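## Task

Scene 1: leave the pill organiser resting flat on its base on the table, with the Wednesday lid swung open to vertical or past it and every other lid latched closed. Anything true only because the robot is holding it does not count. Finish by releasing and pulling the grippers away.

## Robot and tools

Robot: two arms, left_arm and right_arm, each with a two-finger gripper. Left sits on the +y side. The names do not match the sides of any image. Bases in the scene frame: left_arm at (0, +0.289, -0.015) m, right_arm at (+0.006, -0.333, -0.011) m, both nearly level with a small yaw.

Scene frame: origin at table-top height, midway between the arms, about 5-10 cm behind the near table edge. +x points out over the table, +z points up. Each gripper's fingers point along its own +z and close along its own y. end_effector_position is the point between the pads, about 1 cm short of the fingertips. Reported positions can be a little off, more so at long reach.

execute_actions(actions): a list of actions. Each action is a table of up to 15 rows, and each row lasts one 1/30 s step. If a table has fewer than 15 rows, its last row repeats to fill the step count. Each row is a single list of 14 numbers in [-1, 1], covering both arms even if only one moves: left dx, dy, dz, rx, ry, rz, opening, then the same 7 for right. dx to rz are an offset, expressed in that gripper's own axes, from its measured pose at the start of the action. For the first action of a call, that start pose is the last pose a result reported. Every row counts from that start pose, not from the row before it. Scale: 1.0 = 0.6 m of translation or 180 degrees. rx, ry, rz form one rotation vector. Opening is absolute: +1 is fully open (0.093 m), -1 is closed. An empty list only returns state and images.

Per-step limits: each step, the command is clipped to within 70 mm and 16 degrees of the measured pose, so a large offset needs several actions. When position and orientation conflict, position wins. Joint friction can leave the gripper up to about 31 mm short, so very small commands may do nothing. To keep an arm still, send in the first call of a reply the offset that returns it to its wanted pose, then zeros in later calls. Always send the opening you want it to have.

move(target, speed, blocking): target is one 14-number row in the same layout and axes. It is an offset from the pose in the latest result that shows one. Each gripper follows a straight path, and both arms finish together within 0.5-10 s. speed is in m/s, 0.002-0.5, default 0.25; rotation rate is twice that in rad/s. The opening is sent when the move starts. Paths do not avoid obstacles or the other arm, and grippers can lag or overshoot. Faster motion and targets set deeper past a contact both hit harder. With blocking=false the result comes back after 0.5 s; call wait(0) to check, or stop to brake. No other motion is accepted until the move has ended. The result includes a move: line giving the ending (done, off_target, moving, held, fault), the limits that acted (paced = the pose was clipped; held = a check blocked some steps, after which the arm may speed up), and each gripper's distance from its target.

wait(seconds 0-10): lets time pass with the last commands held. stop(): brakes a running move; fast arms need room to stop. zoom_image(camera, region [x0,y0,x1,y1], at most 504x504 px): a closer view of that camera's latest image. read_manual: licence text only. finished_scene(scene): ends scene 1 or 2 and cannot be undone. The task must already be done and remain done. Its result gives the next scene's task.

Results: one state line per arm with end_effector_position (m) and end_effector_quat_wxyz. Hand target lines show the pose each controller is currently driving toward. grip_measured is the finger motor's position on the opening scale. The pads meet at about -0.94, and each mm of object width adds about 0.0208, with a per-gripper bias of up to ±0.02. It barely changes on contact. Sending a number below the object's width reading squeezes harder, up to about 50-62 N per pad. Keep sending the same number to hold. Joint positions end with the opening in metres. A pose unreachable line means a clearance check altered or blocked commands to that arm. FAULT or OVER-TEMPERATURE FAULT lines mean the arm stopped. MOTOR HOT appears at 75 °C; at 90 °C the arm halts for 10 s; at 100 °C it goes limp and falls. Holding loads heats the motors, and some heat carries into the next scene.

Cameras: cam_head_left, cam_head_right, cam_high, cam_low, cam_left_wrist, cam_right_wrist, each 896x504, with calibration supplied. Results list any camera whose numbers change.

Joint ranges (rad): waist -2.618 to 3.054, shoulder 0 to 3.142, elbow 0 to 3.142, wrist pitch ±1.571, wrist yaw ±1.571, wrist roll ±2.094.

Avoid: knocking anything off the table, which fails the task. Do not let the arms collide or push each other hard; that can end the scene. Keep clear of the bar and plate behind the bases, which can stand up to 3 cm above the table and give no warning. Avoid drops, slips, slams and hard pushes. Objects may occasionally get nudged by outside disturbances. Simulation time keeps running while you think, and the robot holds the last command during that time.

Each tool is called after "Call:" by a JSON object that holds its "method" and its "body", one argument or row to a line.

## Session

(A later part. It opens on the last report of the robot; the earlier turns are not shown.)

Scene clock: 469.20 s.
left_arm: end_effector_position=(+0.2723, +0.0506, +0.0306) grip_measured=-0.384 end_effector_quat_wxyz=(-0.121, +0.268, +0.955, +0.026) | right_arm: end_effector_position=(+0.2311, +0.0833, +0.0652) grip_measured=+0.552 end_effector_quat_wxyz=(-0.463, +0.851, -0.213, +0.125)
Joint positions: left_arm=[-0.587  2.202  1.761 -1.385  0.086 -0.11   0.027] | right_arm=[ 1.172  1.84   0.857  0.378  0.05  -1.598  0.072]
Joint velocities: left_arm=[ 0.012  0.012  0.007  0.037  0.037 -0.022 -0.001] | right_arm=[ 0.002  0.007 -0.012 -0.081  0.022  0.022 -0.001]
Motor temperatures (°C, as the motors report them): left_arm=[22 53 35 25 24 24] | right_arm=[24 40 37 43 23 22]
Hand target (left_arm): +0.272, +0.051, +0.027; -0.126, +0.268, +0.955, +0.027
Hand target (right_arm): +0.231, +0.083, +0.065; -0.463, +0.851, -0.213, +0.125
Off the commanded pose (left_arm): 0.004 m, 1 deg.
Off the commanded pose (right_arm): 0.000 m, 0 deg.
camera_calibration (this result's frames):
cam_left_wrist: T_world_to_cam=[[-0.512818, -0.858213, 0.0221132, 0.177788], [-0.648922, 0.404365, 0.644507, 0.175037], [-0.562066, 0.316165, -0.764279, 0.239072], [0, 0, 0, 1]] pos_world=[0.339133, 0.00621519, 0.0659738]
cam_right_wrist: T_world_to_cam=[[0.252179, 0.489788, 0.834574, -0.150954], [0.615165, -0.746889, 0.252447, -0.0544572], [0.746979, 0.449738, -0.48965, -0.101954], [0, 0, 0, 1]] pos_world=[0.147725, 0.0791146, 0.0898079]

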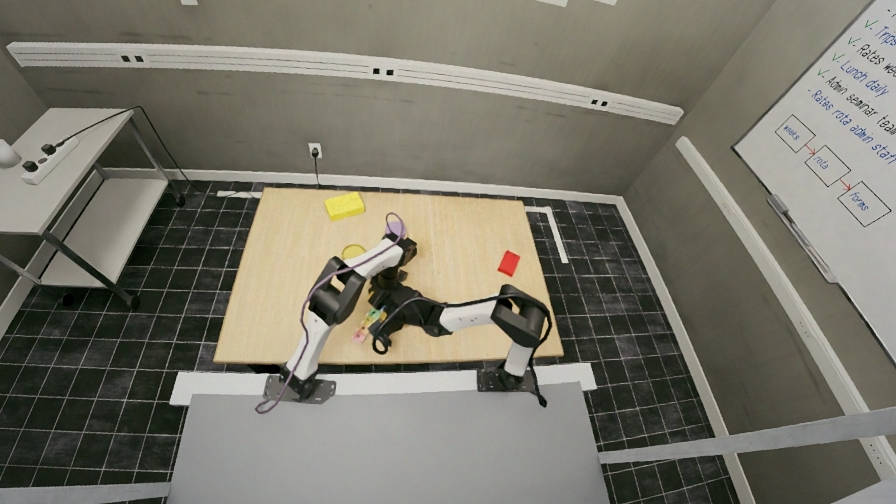

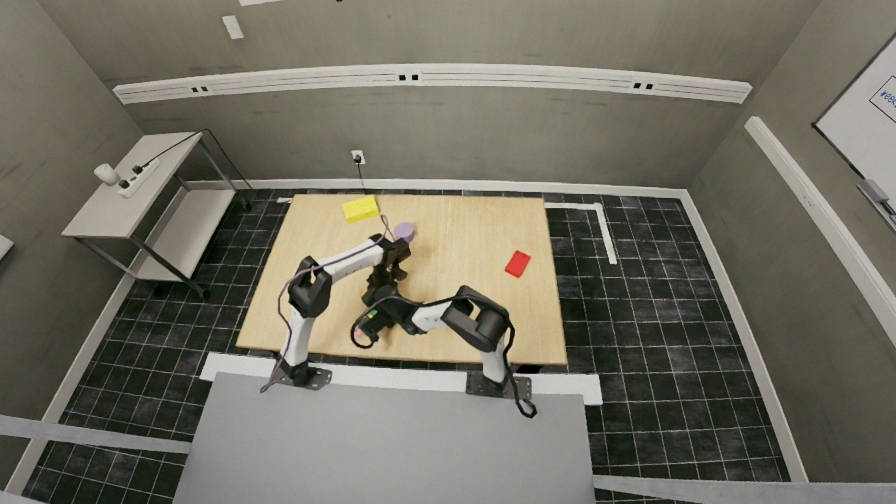

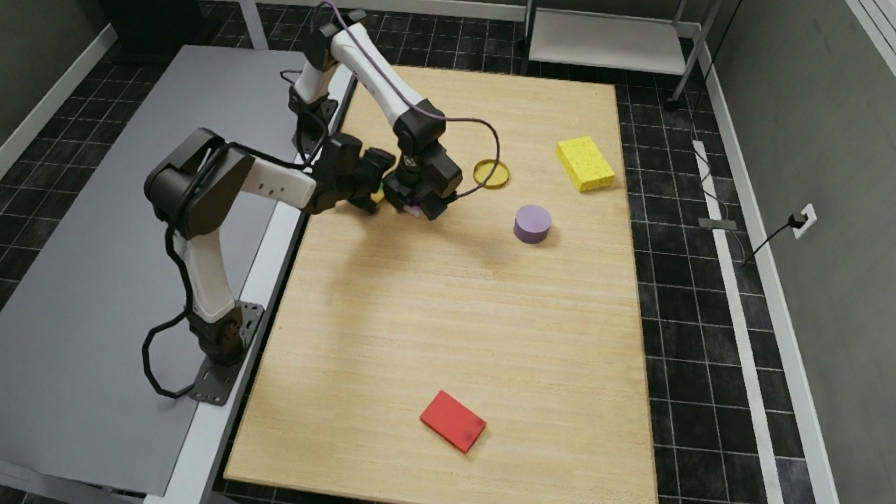

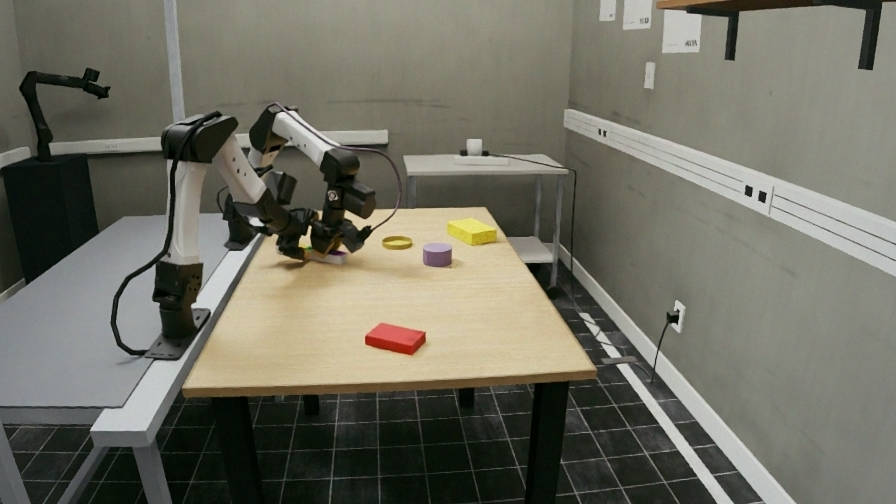

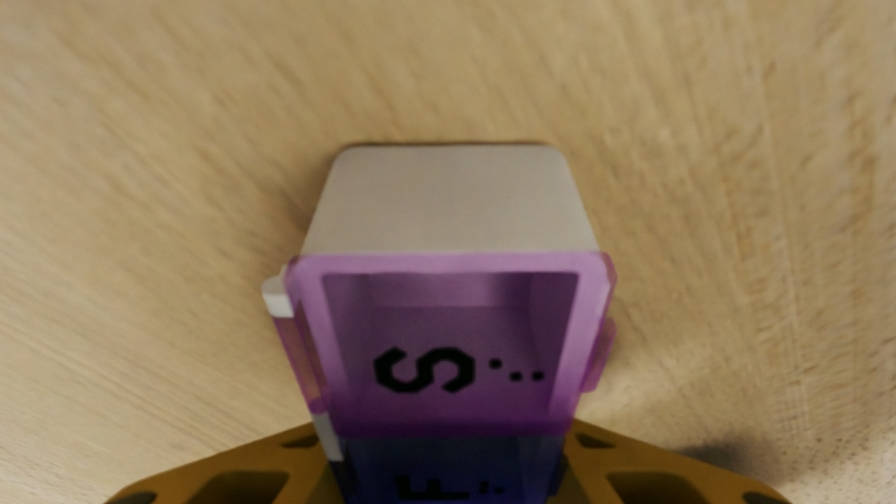

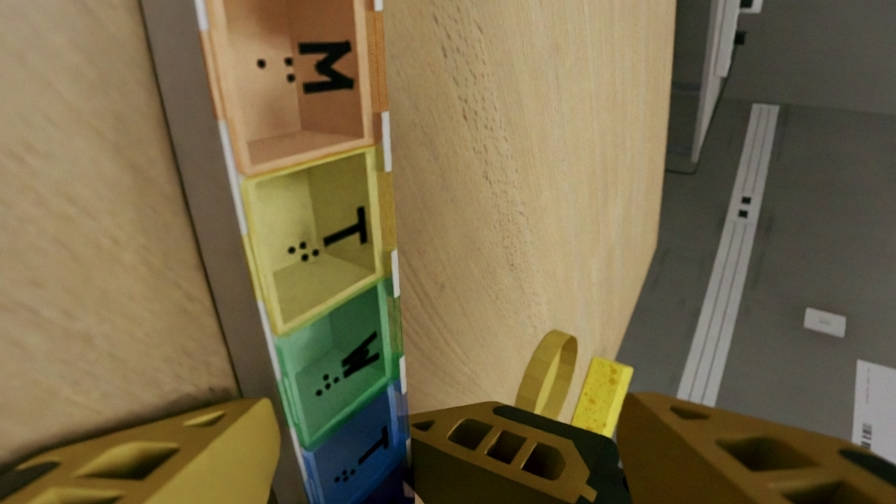

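Call:
{"method": "execute_actions", "body": {
  "actions": [
    [[0,0,0.01,0,0.004,0,-0.5,0,0,0,0,0,0,0.54],[0,0,0.014,0,0.006,0,-0.5,0,0,0,0,0,0,0.53],[0,0,0.018,0,0.0075,0,-0.5,0,0,0,0,0,0,0.52],[0,0,0.022,0,0.009,0,-0.5,0,0,0,0,0,0,0.51],[0,0,0.026,0,0.011,0,-0.5,0,0,0,0,0,0,0.5],[0,0,0.03,0,0.0125,0,-0.5,0,0,0,0,0,0,0.49],[0,0,0.034,0,0.0143,0,-0.5,0,0,0,0,0,0,0.48],[0,0,0.034,0,0.0143,0,-0.5,0,0,0,0,0,0,0.47],[0,0,0.034,0,0.0143,0,-0.5,0,0,0,0,0,0,0.46],[0,0,0.034,0,0.0143,0,-0.5,0,0,0,0,0,0,0.45],[0,0,0.034,0,0.0143,0,-0.5,0,0,0,0,0,0,0.44]]
  ]
}}

Call:
{"method": "zoom_image", "body": {
  "camera": "cam_right_wrist",
  "region": [230, 340, 370, 480]
}}

Scene clock: 500.90 s.
left_arm: end_effector_position=(+0.2723, +0.0506, +0.0300) grip_measured=-0.384 end_effector_quat_wxyz=(-0.122, +0.268, +0.955, +0.026) | right_arm: end_effector_position=(+0.2311, +0.0833, +0.0652) grip_measured=+0.442 end_effector_quat_wxyz=(-0.463, +0.851, -0.213, +0.125)
Joint positions: left_arm=[-0.587  2.204  1.761 -1.384  0.086 -0.11   0.027] | right_arm=[ 1.172  1.84   0.857  0.378  0.05  -1.598  0.066]
Joint velocities: left_arm=[ 0.007  0.002 -0.012  0.051  0.022  0.022  0.   ] | right_arm=[-0.017 -0.012 -0.002 -0.022 -0.051 -0.037 -0.   ]
Motor temperatures (°C, as the motors report them): left_arm=[22 56 34 24 24 24] | right_arm=[24 41 37 43 23 22]
Hand target (left_arm): +0.268, +0.053, +0.011; -0.143, +0.267, +0.953, +0.032
Hand target (right_arm): +0.231, +0.083, +0.065; -0.463, +0.851, -0.213, +0.125
Off the commanded pose (left_arm): 0.020 m, 3 deg.
Off the commanded pose (right_arm): 0.000 m, 0 deg.
camera_calibration (this result's frames):
cam_left_wrist: T_world_to_cam=[[-0.512758, -0.858252, 0.0219602, 0.177814], [-0.648364, 0.403875, 0.645375, 0.175226], [-0.562763, 0.316683, -0.76355, 0.238791], [0, 0, 0, 1]] pos_world=[0.339169, 0.00621897, 0.0653375]
cam_right_wrist: T_world_to_cam=[[0.252179, 0.489788, 0.834574, -0.150954], [0.615165, -0.746889, 0.252447, -0.0544572], [0.746979, 0.449738, -0.48965, -0.101954], [0, 0, 0, 1]] pos_world=[0.147725, 0.0791146, 0.0898079]

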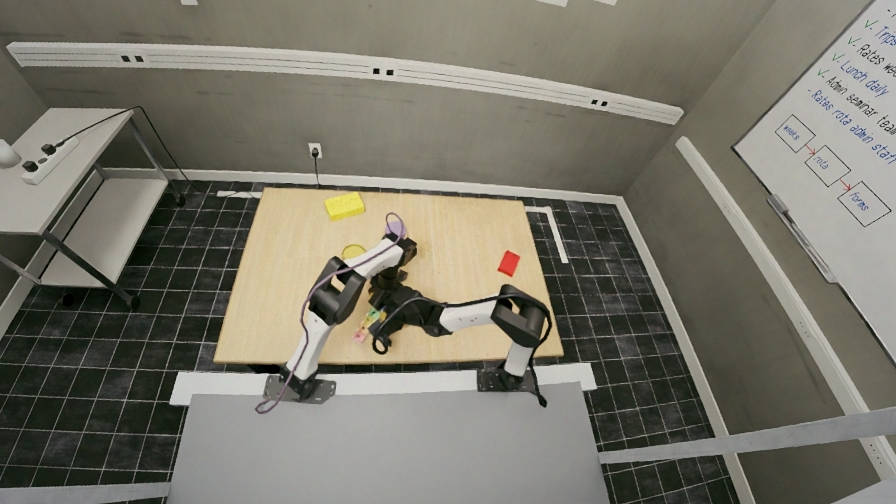

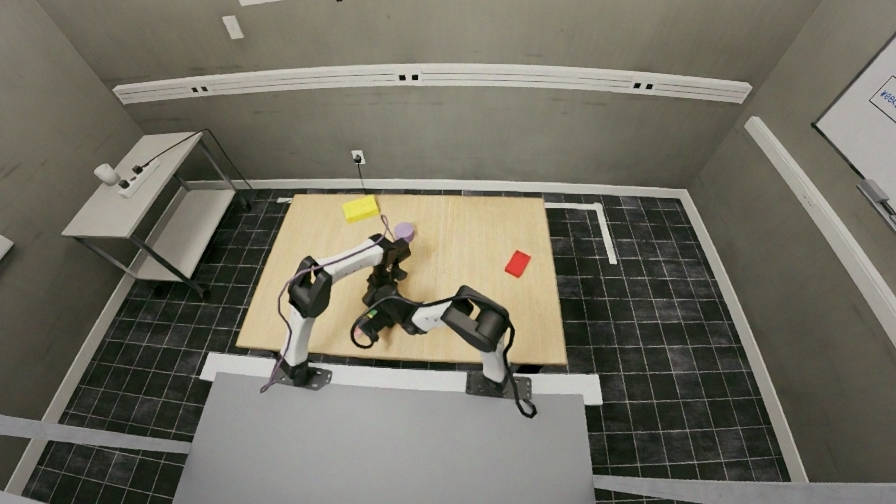

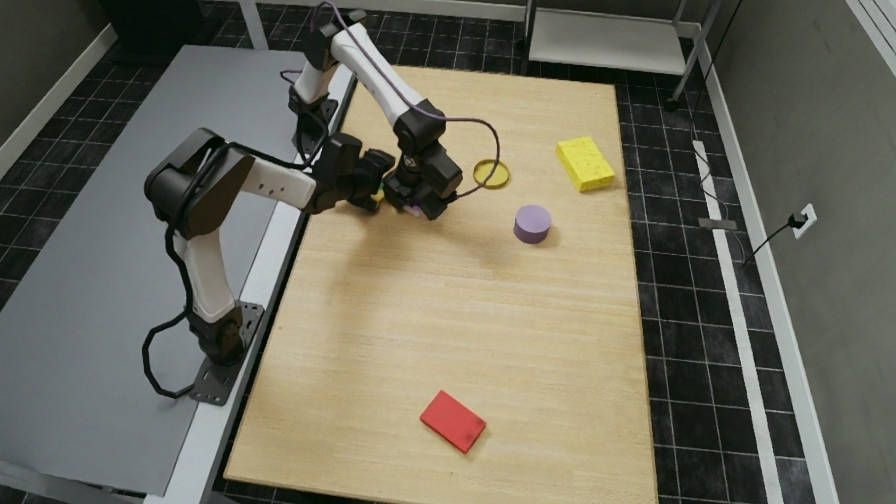

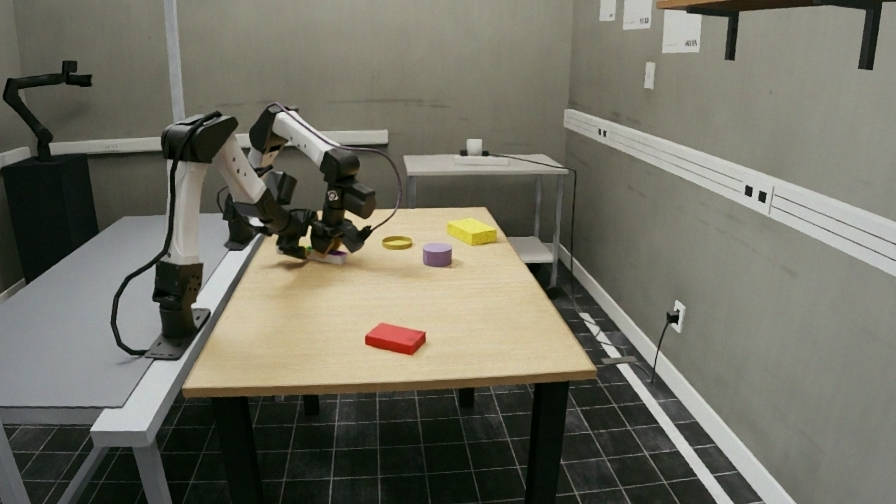

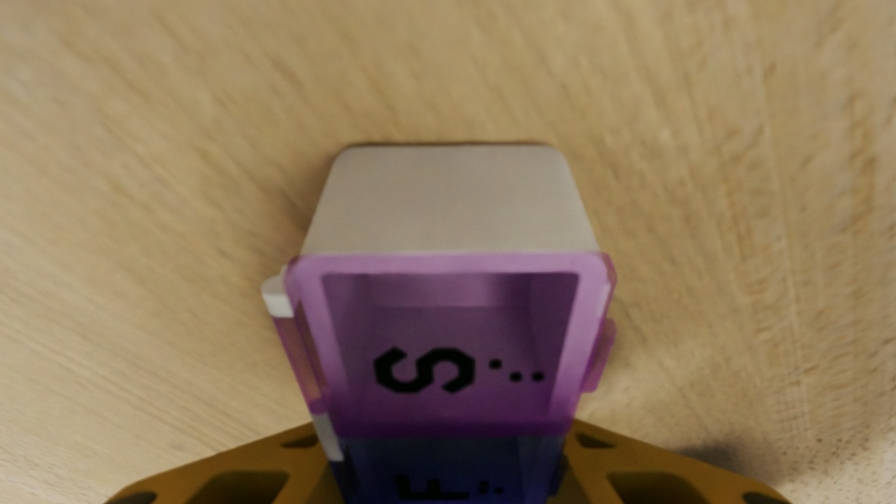

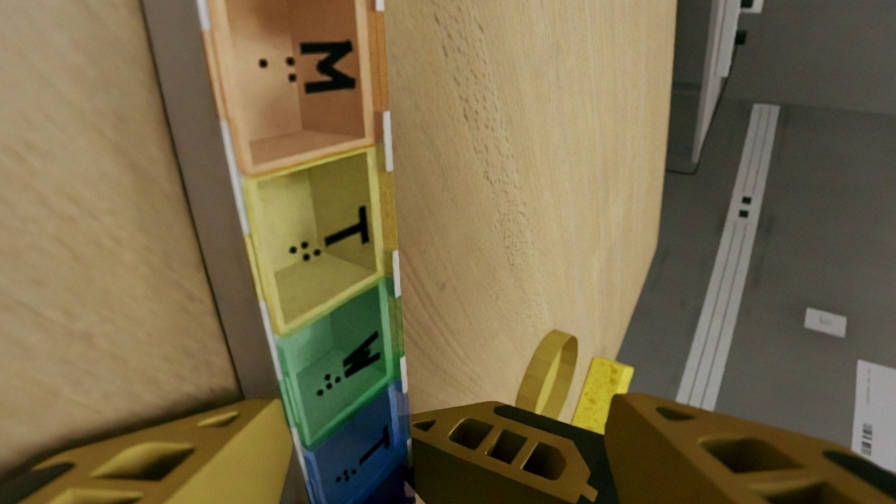

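Region (230, 340, 370, 480) of cam_right_wrist's 896x504 image, scaled by 3.600, with more detail than that image has.

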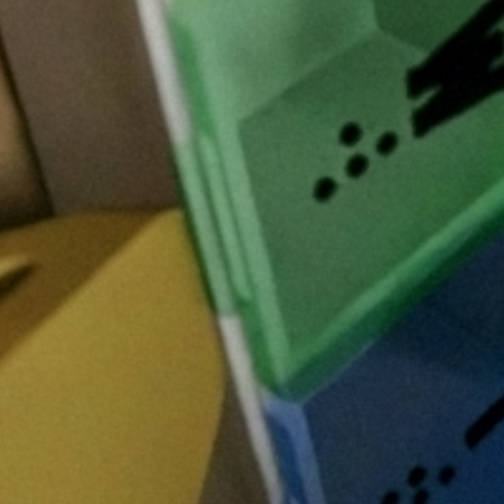

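Call:
{"method": "execute_actions", "body": {
  "actions": [
    [[0,0,0.033,0,0.014,0,-0.5,0,-0.005,0,0.0025,0,0,0.43],[0,0,0.033,0,0.014,0,-0.5,0,-0.01,-0.001,0.005,0,0,0.42],[0,0,0.033,0,0.014,0,-0.5,0,-0.015,-0.0015,0.0075,0,0,0.41],[0,0,0.033,0,0.014,0,-0.5,0,-0.02,-0.002,0.01,0,0,0.4],[0,0,0.033,0,0.014,0,-0.5,0,-0.025,-0.0025,0.012,0,0,0.39],[0,0,0.033,0,0.014,0,-0.5,0,-0.03,-0.003,0.0145,0,0,0.38],[0,0,0.033,0,0.014,0,-0.5,0,-0.035,-0.0035,0.017,0,0,0.38],[0,0,0.033,0,0.014,0,-0.5,0,-0.04,-0.004,0.019,0,0,0.38],[0,0,0.033,0,0.014,0,-0.5,0,-0.046,-0.005,0.022,0,0,0.38]]
  ]
}}

Call:
{"method": "zoom_image", "body": {
  "camera": "cam_right_wrist",
  "region": [230, 340, 370, 480]
}}

Scene clock: 504.97 s.
left_arm: end_effector_position=(+0.2723, +0.0506, +0.0300) grip_measured=-0.384 end_effector_quat_wxyz=(-0.122, +0.268, +0.955, +0.026) | right_arm: end_effector_position=(+0.2308, +0.0829, +0.0644) grip_measured=+0.382 end_effector_quat_wxyz=(-0.461, +0.852, -0.214, +0.124)
Joint positions: left_arm=[-0.587  2.204  1.761 -1.384  0.086 -0.11   0.027] | right_arm=[ 1.172  1.84   0.857  0.374  0.05  -1.598  0.064]
Joint velocities: left_arm=[-0.027  0.002 -0.002 -0.022 -0.022  0.037 -0.001] | right_arm=[ 0.012 -0.002 -0.012  0.037 -0.007 -0.007 -0.   ]
Motor temperatures (°C, as the motors report them): left_arm=[22 55 34 24 24 24] | right_arm=[24 41 37 43 23 22]
Hand target (left_arm): +0.268, +0.053, +0.012; -0.143, +0.267, +0.953, +0.032
Hand target (right_arm): +0.237, +0.093, +0.090; -0.492, +0.835, -0.209, +0.132
Off the commanded pose (left_arm): 0.020 m, 3 deg.
Off the commanded pose (right_arm): 0.029 m, 4 deg.
camera_calibration (this result's frames):
cam_left_wrist: T_world_to_cam=[[-0.512758, -0.858252, 0.0219602, 0.177814], [-0.648364, 0.403875, 0.645375, 0.175226], [-0.562763, 0.316683, -0.76355, 0.238791], [0, 0, 0, 1]] pos_world=[0.339169, 0.00621897, 0.0653375]
cam_right_wrist: T_world_to_cam=[[0.253555, 0.492654, 0.832467, -0.15045], [0.615705, -0.745945, 0.253917, -0.054727], [0.746068, 0.448172, -0.492468, -0.10143], [0, 0, 0, 1]] pos_world=[0.147517, 0.0787545, 0.0891897]

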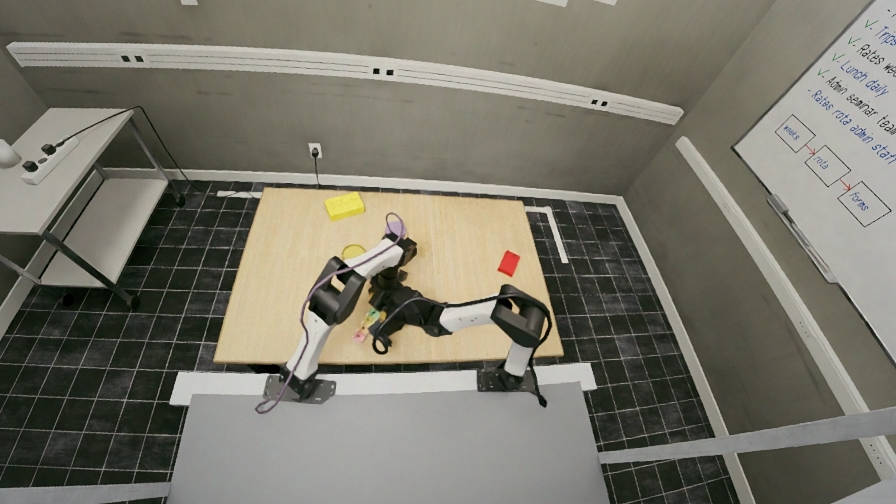

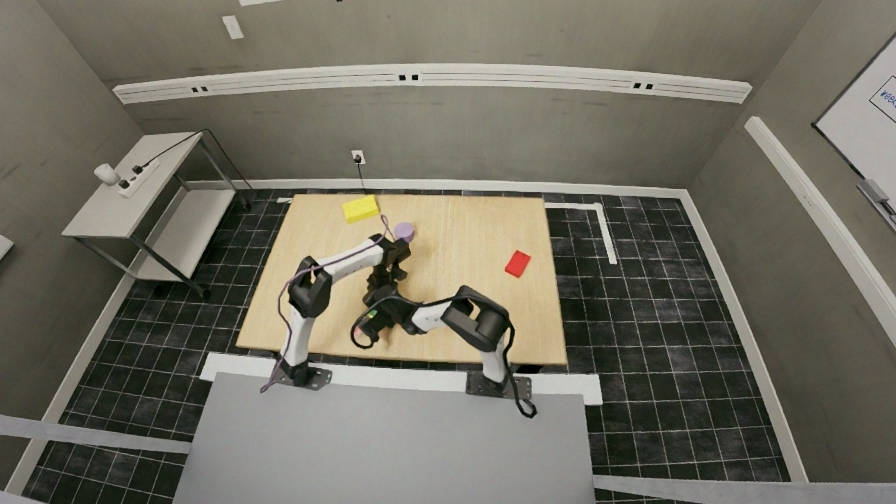

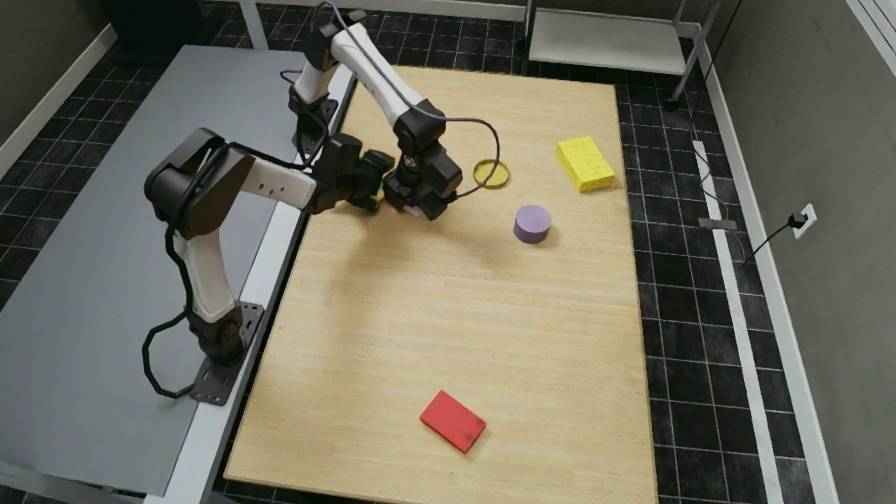

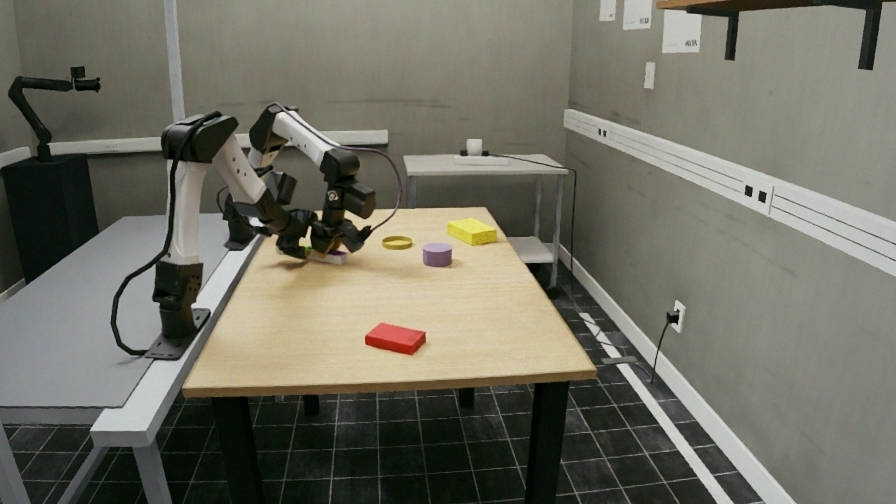

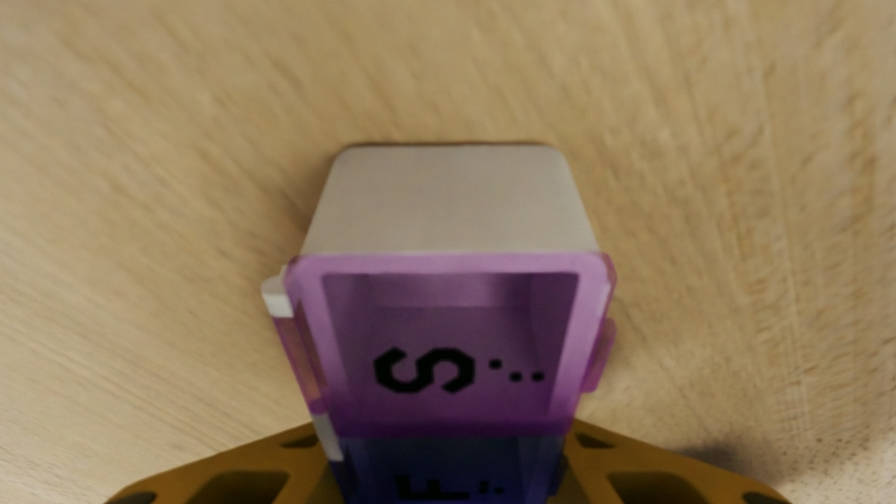

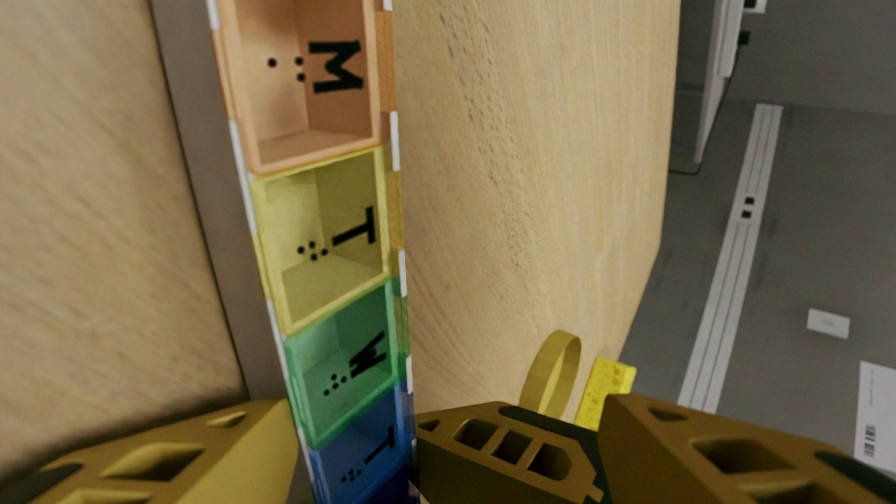

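Region (230, 340, 370, 480) of cam_right_wrist's 896x504 image, scaled by 3.600, with more detail than that image has.

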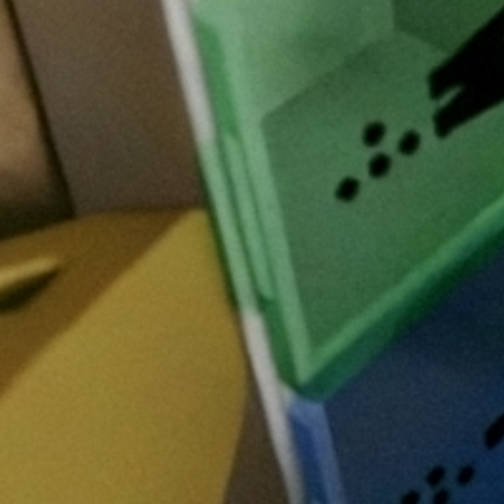

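Call:
{"method": "execute_actions", "body": {
  "actions": [
    [[0,0,0.033,0,0.014,0,-0.5,0,-0.05,-0.006,0.025,0,0,0.38],[0,0,0.033,0,0.014,0,-0.5,0,-0.054,-0.007,0.028,0,0,0.38],[0,0,0.033,0,0.014,0,-0.5,0,-0.058,-0.008,0.03,0,0,0.38],[0,0,0.033,0,0.014,0,-0.5,0,-0.062,-0.009,0.033,0,0,0.38],[0,0,0.033,0,0.014,0,-0.5,0,-0.066,-0.01,0.036,0,0,0.38],[0,0,0.033,0,0.014,0,-0.5,0,-0.07,-0.0105,0.038,0,0,0.38],[0,0,0.033,0,0.014,0,-0.5,0,-0.074,-0.0115,0.041,0,0,0.38],[0,0,0.033,0,0.014,0,-0.5,0,-0.078,-0.012,0.043,0,0,0.38],[0,0,0.033,0,0.014,0,-0.5,0,-0.082,-0.013,0.046,0,0,0.38],[0,0,0.033,0,0.014,0,-0.5,0,-0.087,-0.014,0.049,0,0,0.38]]
  ]
}}

Call:
{"method": "zoom_image", "body": {
  "camera": "cam_right_wrist",
  "region": [200, 300, 420, 504]
}}

Scene clock: 511.73 s.
left_arm: end_effector_position=(+0.2722, +0.0506, +0.0300) grip_measured=-0.384 end_effector_quat_wxyz=(-0.122, +0.268, +0.955, +0.026) | right_arm: end_effector_position=(+0.2310, +0.0830, +0.0662) grip_measured=+0.382 end_effector_quat_wxyz=(-0.463, +0.851, -0.213, +0.125)
Joint positions: left_arm=[-0.587  2.204  1.761 -1.384  0.086 -0.11   0.027] | right_arm=[ 1.172  1.836  0.857  0.374  0.05  -1.599  0.064]
Joint velocities: left_arm=[-0.012 -0.007  0.007 -0.007 -0.022 -0.007 -0.   ] | right_arm=[-0.017  0.012  0.007 -0.051  0.007 -0.007 -0.002]
Motor temperatures (°C, as the motors report them): left_arm=[22 54 34 24 24 24] | right_arm=[24 42 38 43 23 22]
Hand target (left_arm): +0.268, +0.053, +0.012; -0.143, +0.267, +0.953, +0.032
Hand target (right_arm): +0.240, +0.099, +0.114; -0.525, +0.814, -0.204, +0.141
Off the commanded pose (left_arm): 0.020 m, 3 deg.
Off the commanded pose (right_arm): 0.051 m, 9 deg.
camera_calibration (this result's frames):
cam_left_wrist: T_world_to_cam=[[-0.512674, -0.858293, 0.0223273, 0.177719], [-0.648255, 0.404004, 0.645404, 0.175183], [-0.562966, 0.316408, -0.763515, 0.238855], [0, 0, 0, 1]] pos_world=[0.339142, 0.00618445, 0.065338]
cam_right_wrist: T_world_to_cam=[[0.251174, 0.490335, 0.834555, -0.151374], [0.615414, -0.74639, 0.253315, -0.0550246], [0.747113, 0.449971, -0.489233, -0.101312], [0, 0, 0, 1]] pos_world=[0.147576, 0.0787416, 0.0907029]

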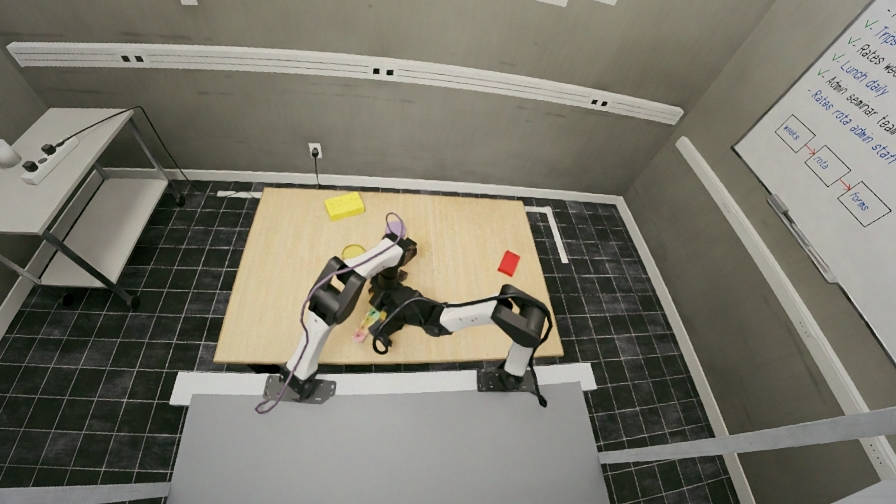

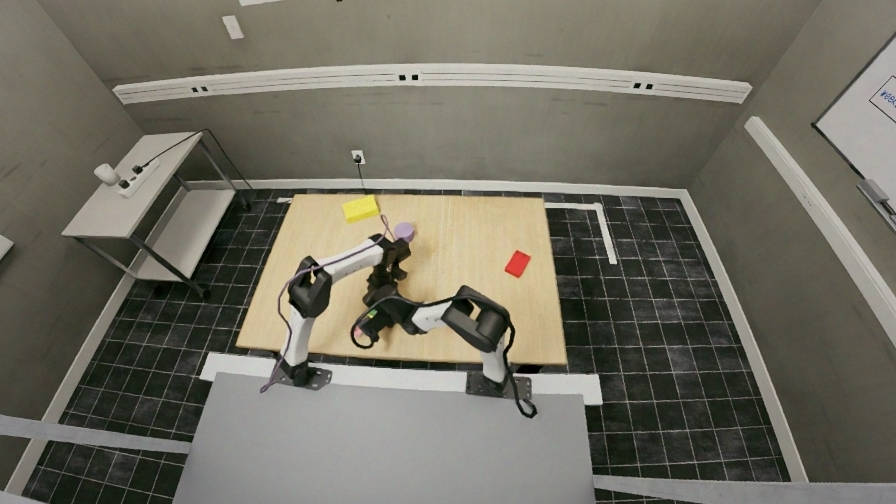

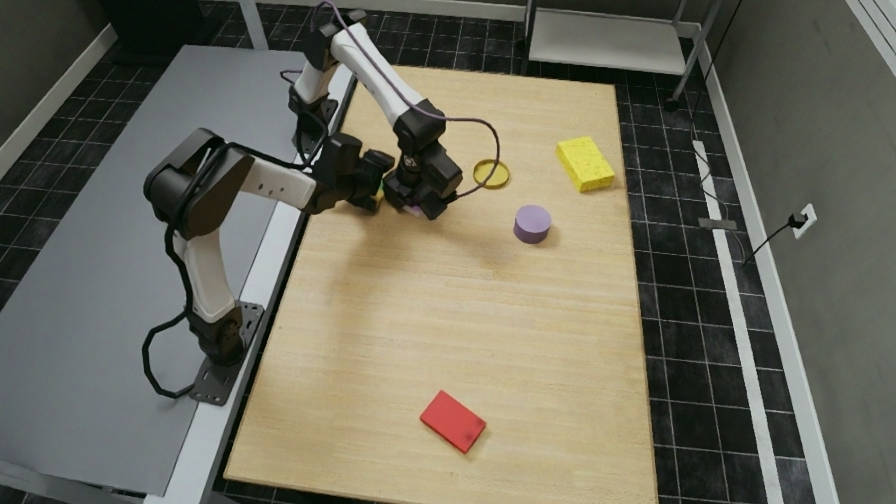

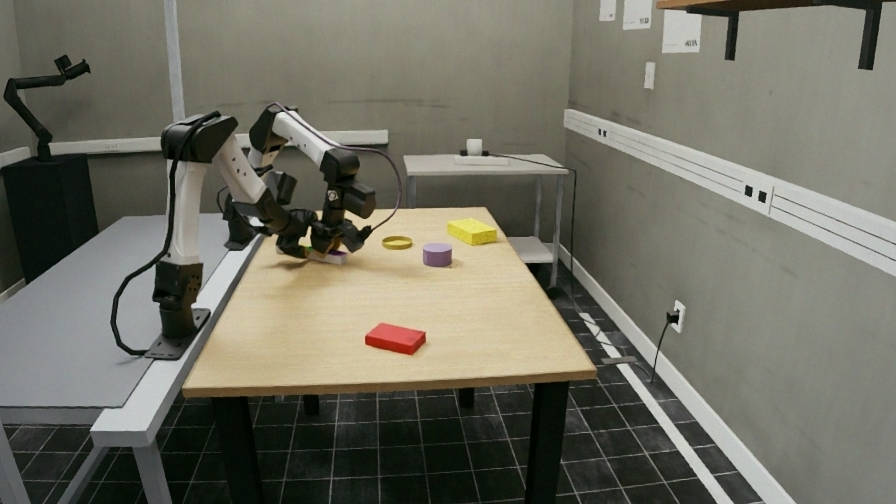

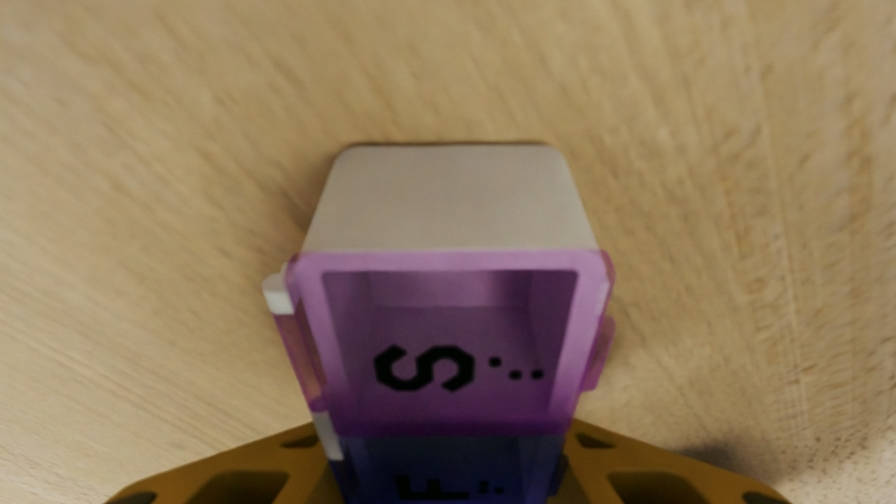

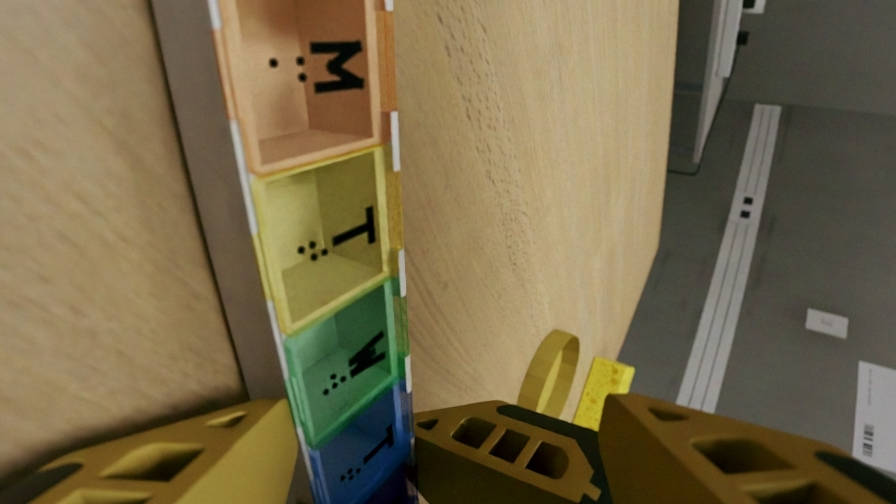

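Region (200, 300, 420, 504) of cam_right_wrist's 896x504 image, scaled by 2.291, with more detail than that image has; it fills the top 467 rows of this view, and the rest is white.

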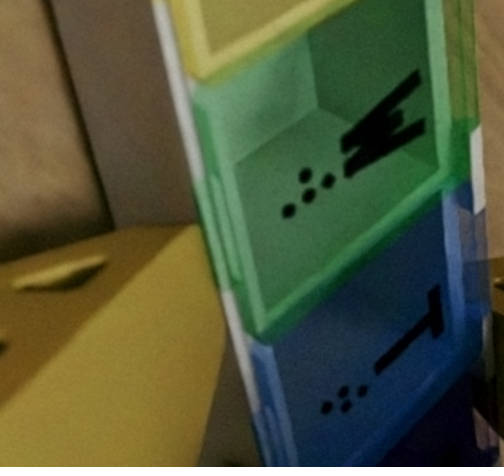

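Call:
{"method": "execute_actions", "body": {
  "actions": [
    [[0,0,0.036,0,0.015,0,-0.5,0,-0.085,-0.015,0.049,0,0,0.38],[0,0,0.039,0,0.0165,0,-0.5,0,-0.087,-0.017,0.0505,0,0,0.38],[0,0,0.042,0,0.018,0,-0.5,0,-0.089,-0.019,0.052,0,0,0.38],[0,0,0.045,0,0.019,0,-0.5,0,-0.091,-0.021,0.0535,0,0,0.38],[0,0,0.045,0,0.019,0,-0.5,0,-0.093,-0.023,0.055,0,0,0.38],[0,0,0.045,0,0.019,0,-0.5,0,-0.095,-0.025,0.0565,0,0,0.38],[0,0,0.045,0,0.019,0,-0.5,0,-0.097,-0.027,0.058,0,0,0.38],[0,0,0.045,0,0.019,0,-0.5,0,-0.099,-0.029,0.06,0,0,0.38],[0,0,0.045,0,0.019,0,-0.5,0,-0.101,-0.031,0.0615,0,0,0.38],[0,0,0.045,0,0.019,0,-0.5,0,-0.103,-0.033,0.063,0,0,0.38],[0,0,0.045,0,0.019,0,-0.5,0,-0.1056,-0.036,0.065,0,0,0.38]]
  ]
}}

Call:
{"method": "zoom_image", "body": {
  "camera": "cam_right_wrist",
  "region": [200, 300, 420, 504]
}}

Scene clock: 525.03 s.
left_arm: end_effector_position=(+0.2723, +0.0507, +0.0295) grip_measured=-0.384 end_effector_quat_wxyz=(-0.122, +0.268, +0.955, +0.026) | right_arm: end_effector_position=(+0.2376, +0.0920, +0.1171) grip_measured=+0.382 end_effector_quat_wxyz=(-0.529, +0.811, -0.206, +0.142)
Joint positions: left_arm=[-0.587  2.205  1.761 -1.384  0.085 -0.109  0.027] | right_arm=[ 1.172  1.767  0.857  0.464  0.05  -1.602  0.064]
Joint velocities: left_arm=[-0.002  0.007  0.012  0.007 -0.007  0.007  0.   ] | right_arm=[-0.017 -0.007 -0.032 -0.037 -0.007 -0.022 -0.002]
Motor temperatures (°C, as the motors report them): left_arm=[22 53 33 24 24 24] | right_arm=[24 45 39 46 23 22]
Hand target (left_arm): +0.266, +0.054, +0.005; -0.150, +0.267, +0.951, +0.034
Hand target (right_arm): +0.238, +0.097, +0.132; -0.547, +0.799, -0.200, +0.147
Off the commanded pose (left_arm): 0.026 m, 3 deg.
Off the commanded pose (right_arm): 0.015 m, 3 deg.
camera_calibration (this result's frames):
cam_left_wrist: T_world_to_cam=[[-0.513397, -0.85788, 0.0215778, 0.178091], [-0.647373, 0.40368, 0.646491, 0.1752], [-0.563322, 0.317937, -0.762617, 0.238392], [0, 0, 0, 1]] pos_world=[0.339142, 0.00626201, 0.0646942]
cam_right_wrist: T_world_to_cam=[[0.187933, 0.366976, 0.911049, -0.18256], [0.595608, -0.780144, 0.191383, -0.0502239], [0.780982, 0.50666, -0.365189, -0.113193], [0, 0, 0, 1]] pos_world=[0.152624, 0.0851636, 0.134596]

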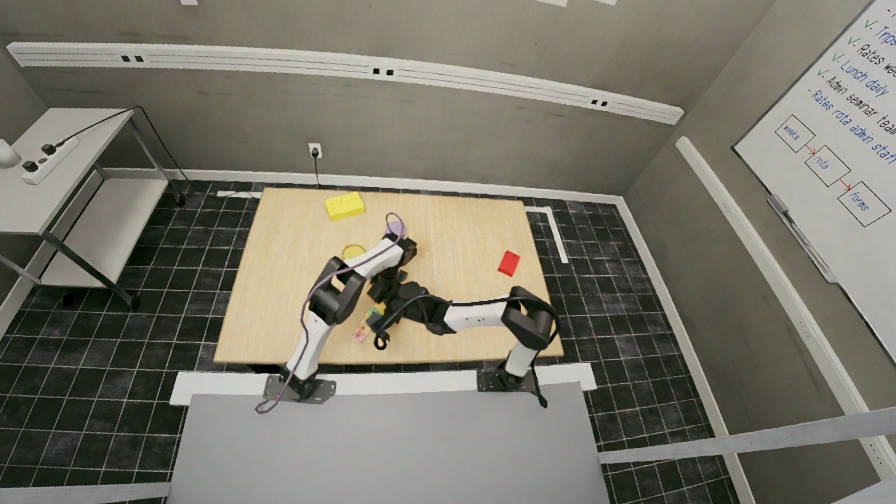

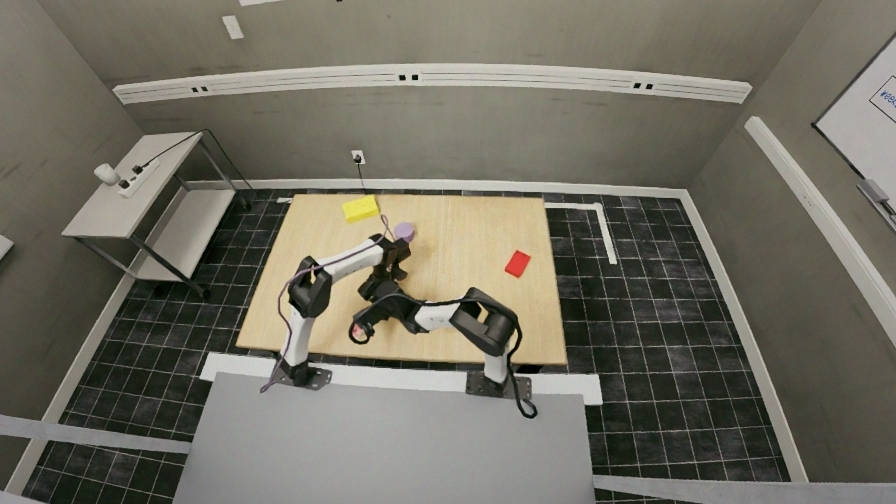

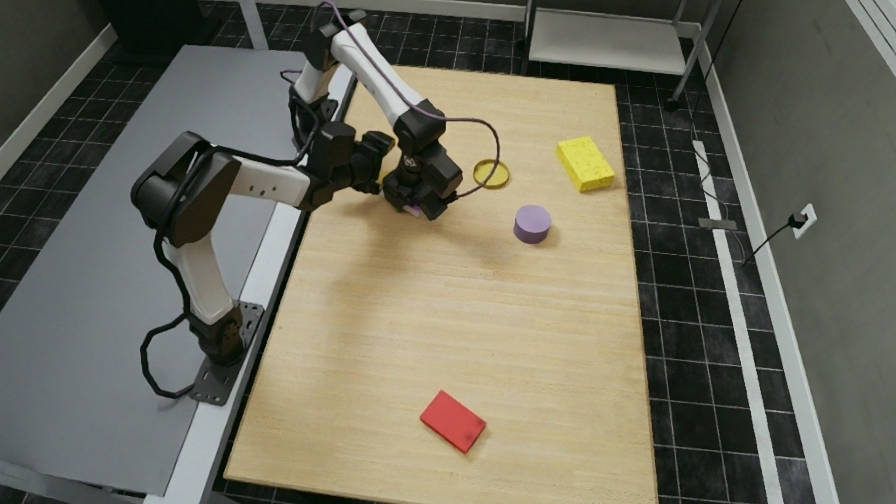

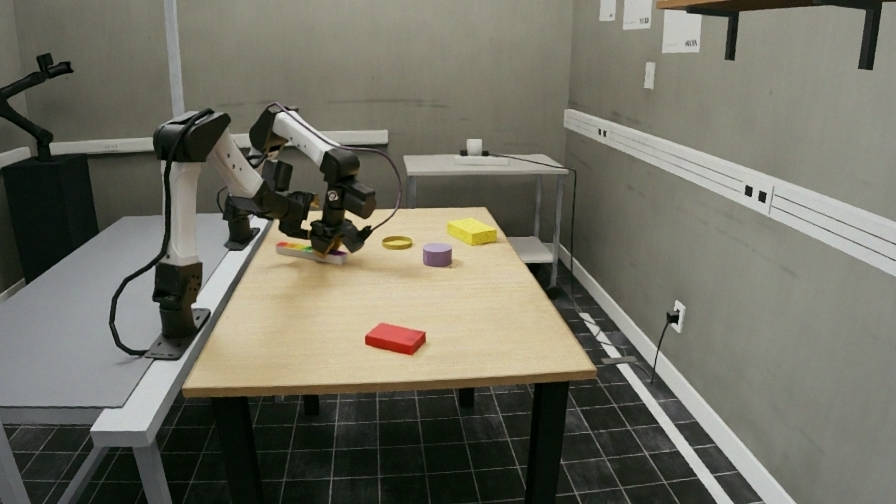

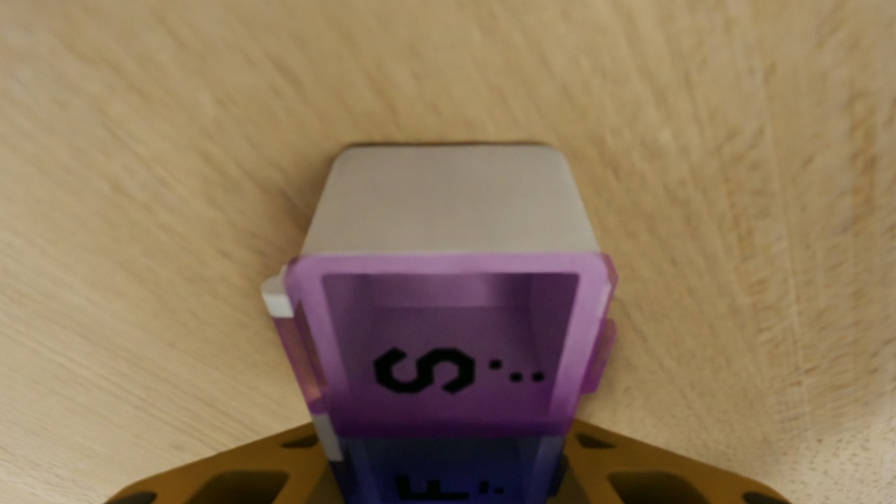

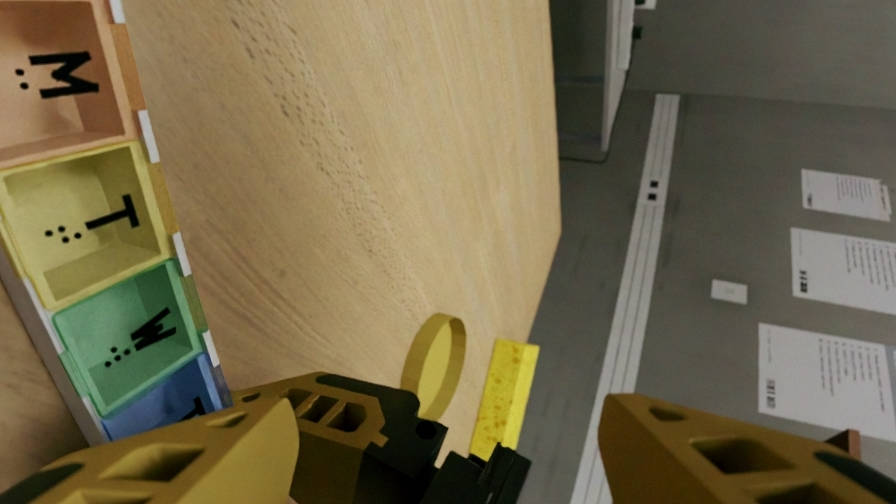

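Region (200, 300, 420, 504) of cam_right_wrist's 896x504 image, scaled by 2.291, with more detail than that image has; it fills the top 467 rows of this view, and the rest is white.

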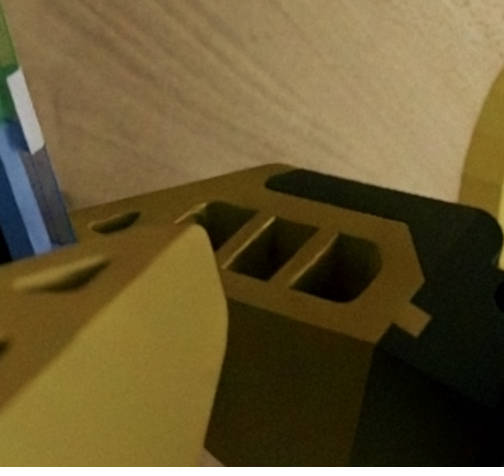

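Call:
{"method": "zoom_image", "body": {
  "camera": "cam_right_wrist",
  "region": [0, 200, 260, 460]
}}

Call:
{"method": "zoom_image", "body": {
  "camera": "cam_low",
  "region": [265, 225, 355, 275]
}}

Region (0, 200, 260, 460) of cam_right_wrist's 896x504 image, scaled by 1.938, with more detail than that image has.

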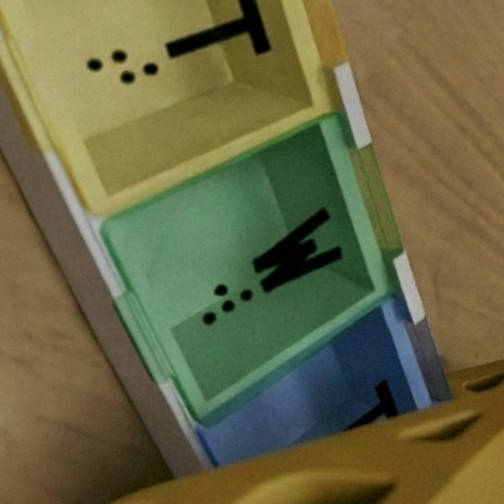

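Region (265, 225, 355, 275) of cam_low's 896x504 image, scaled by 5.600, with more detail than that image has.

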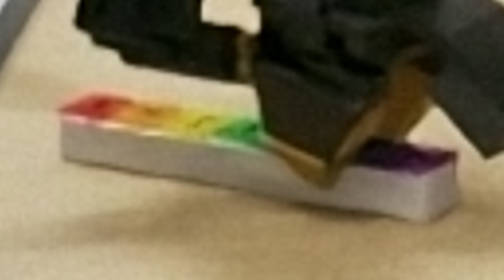

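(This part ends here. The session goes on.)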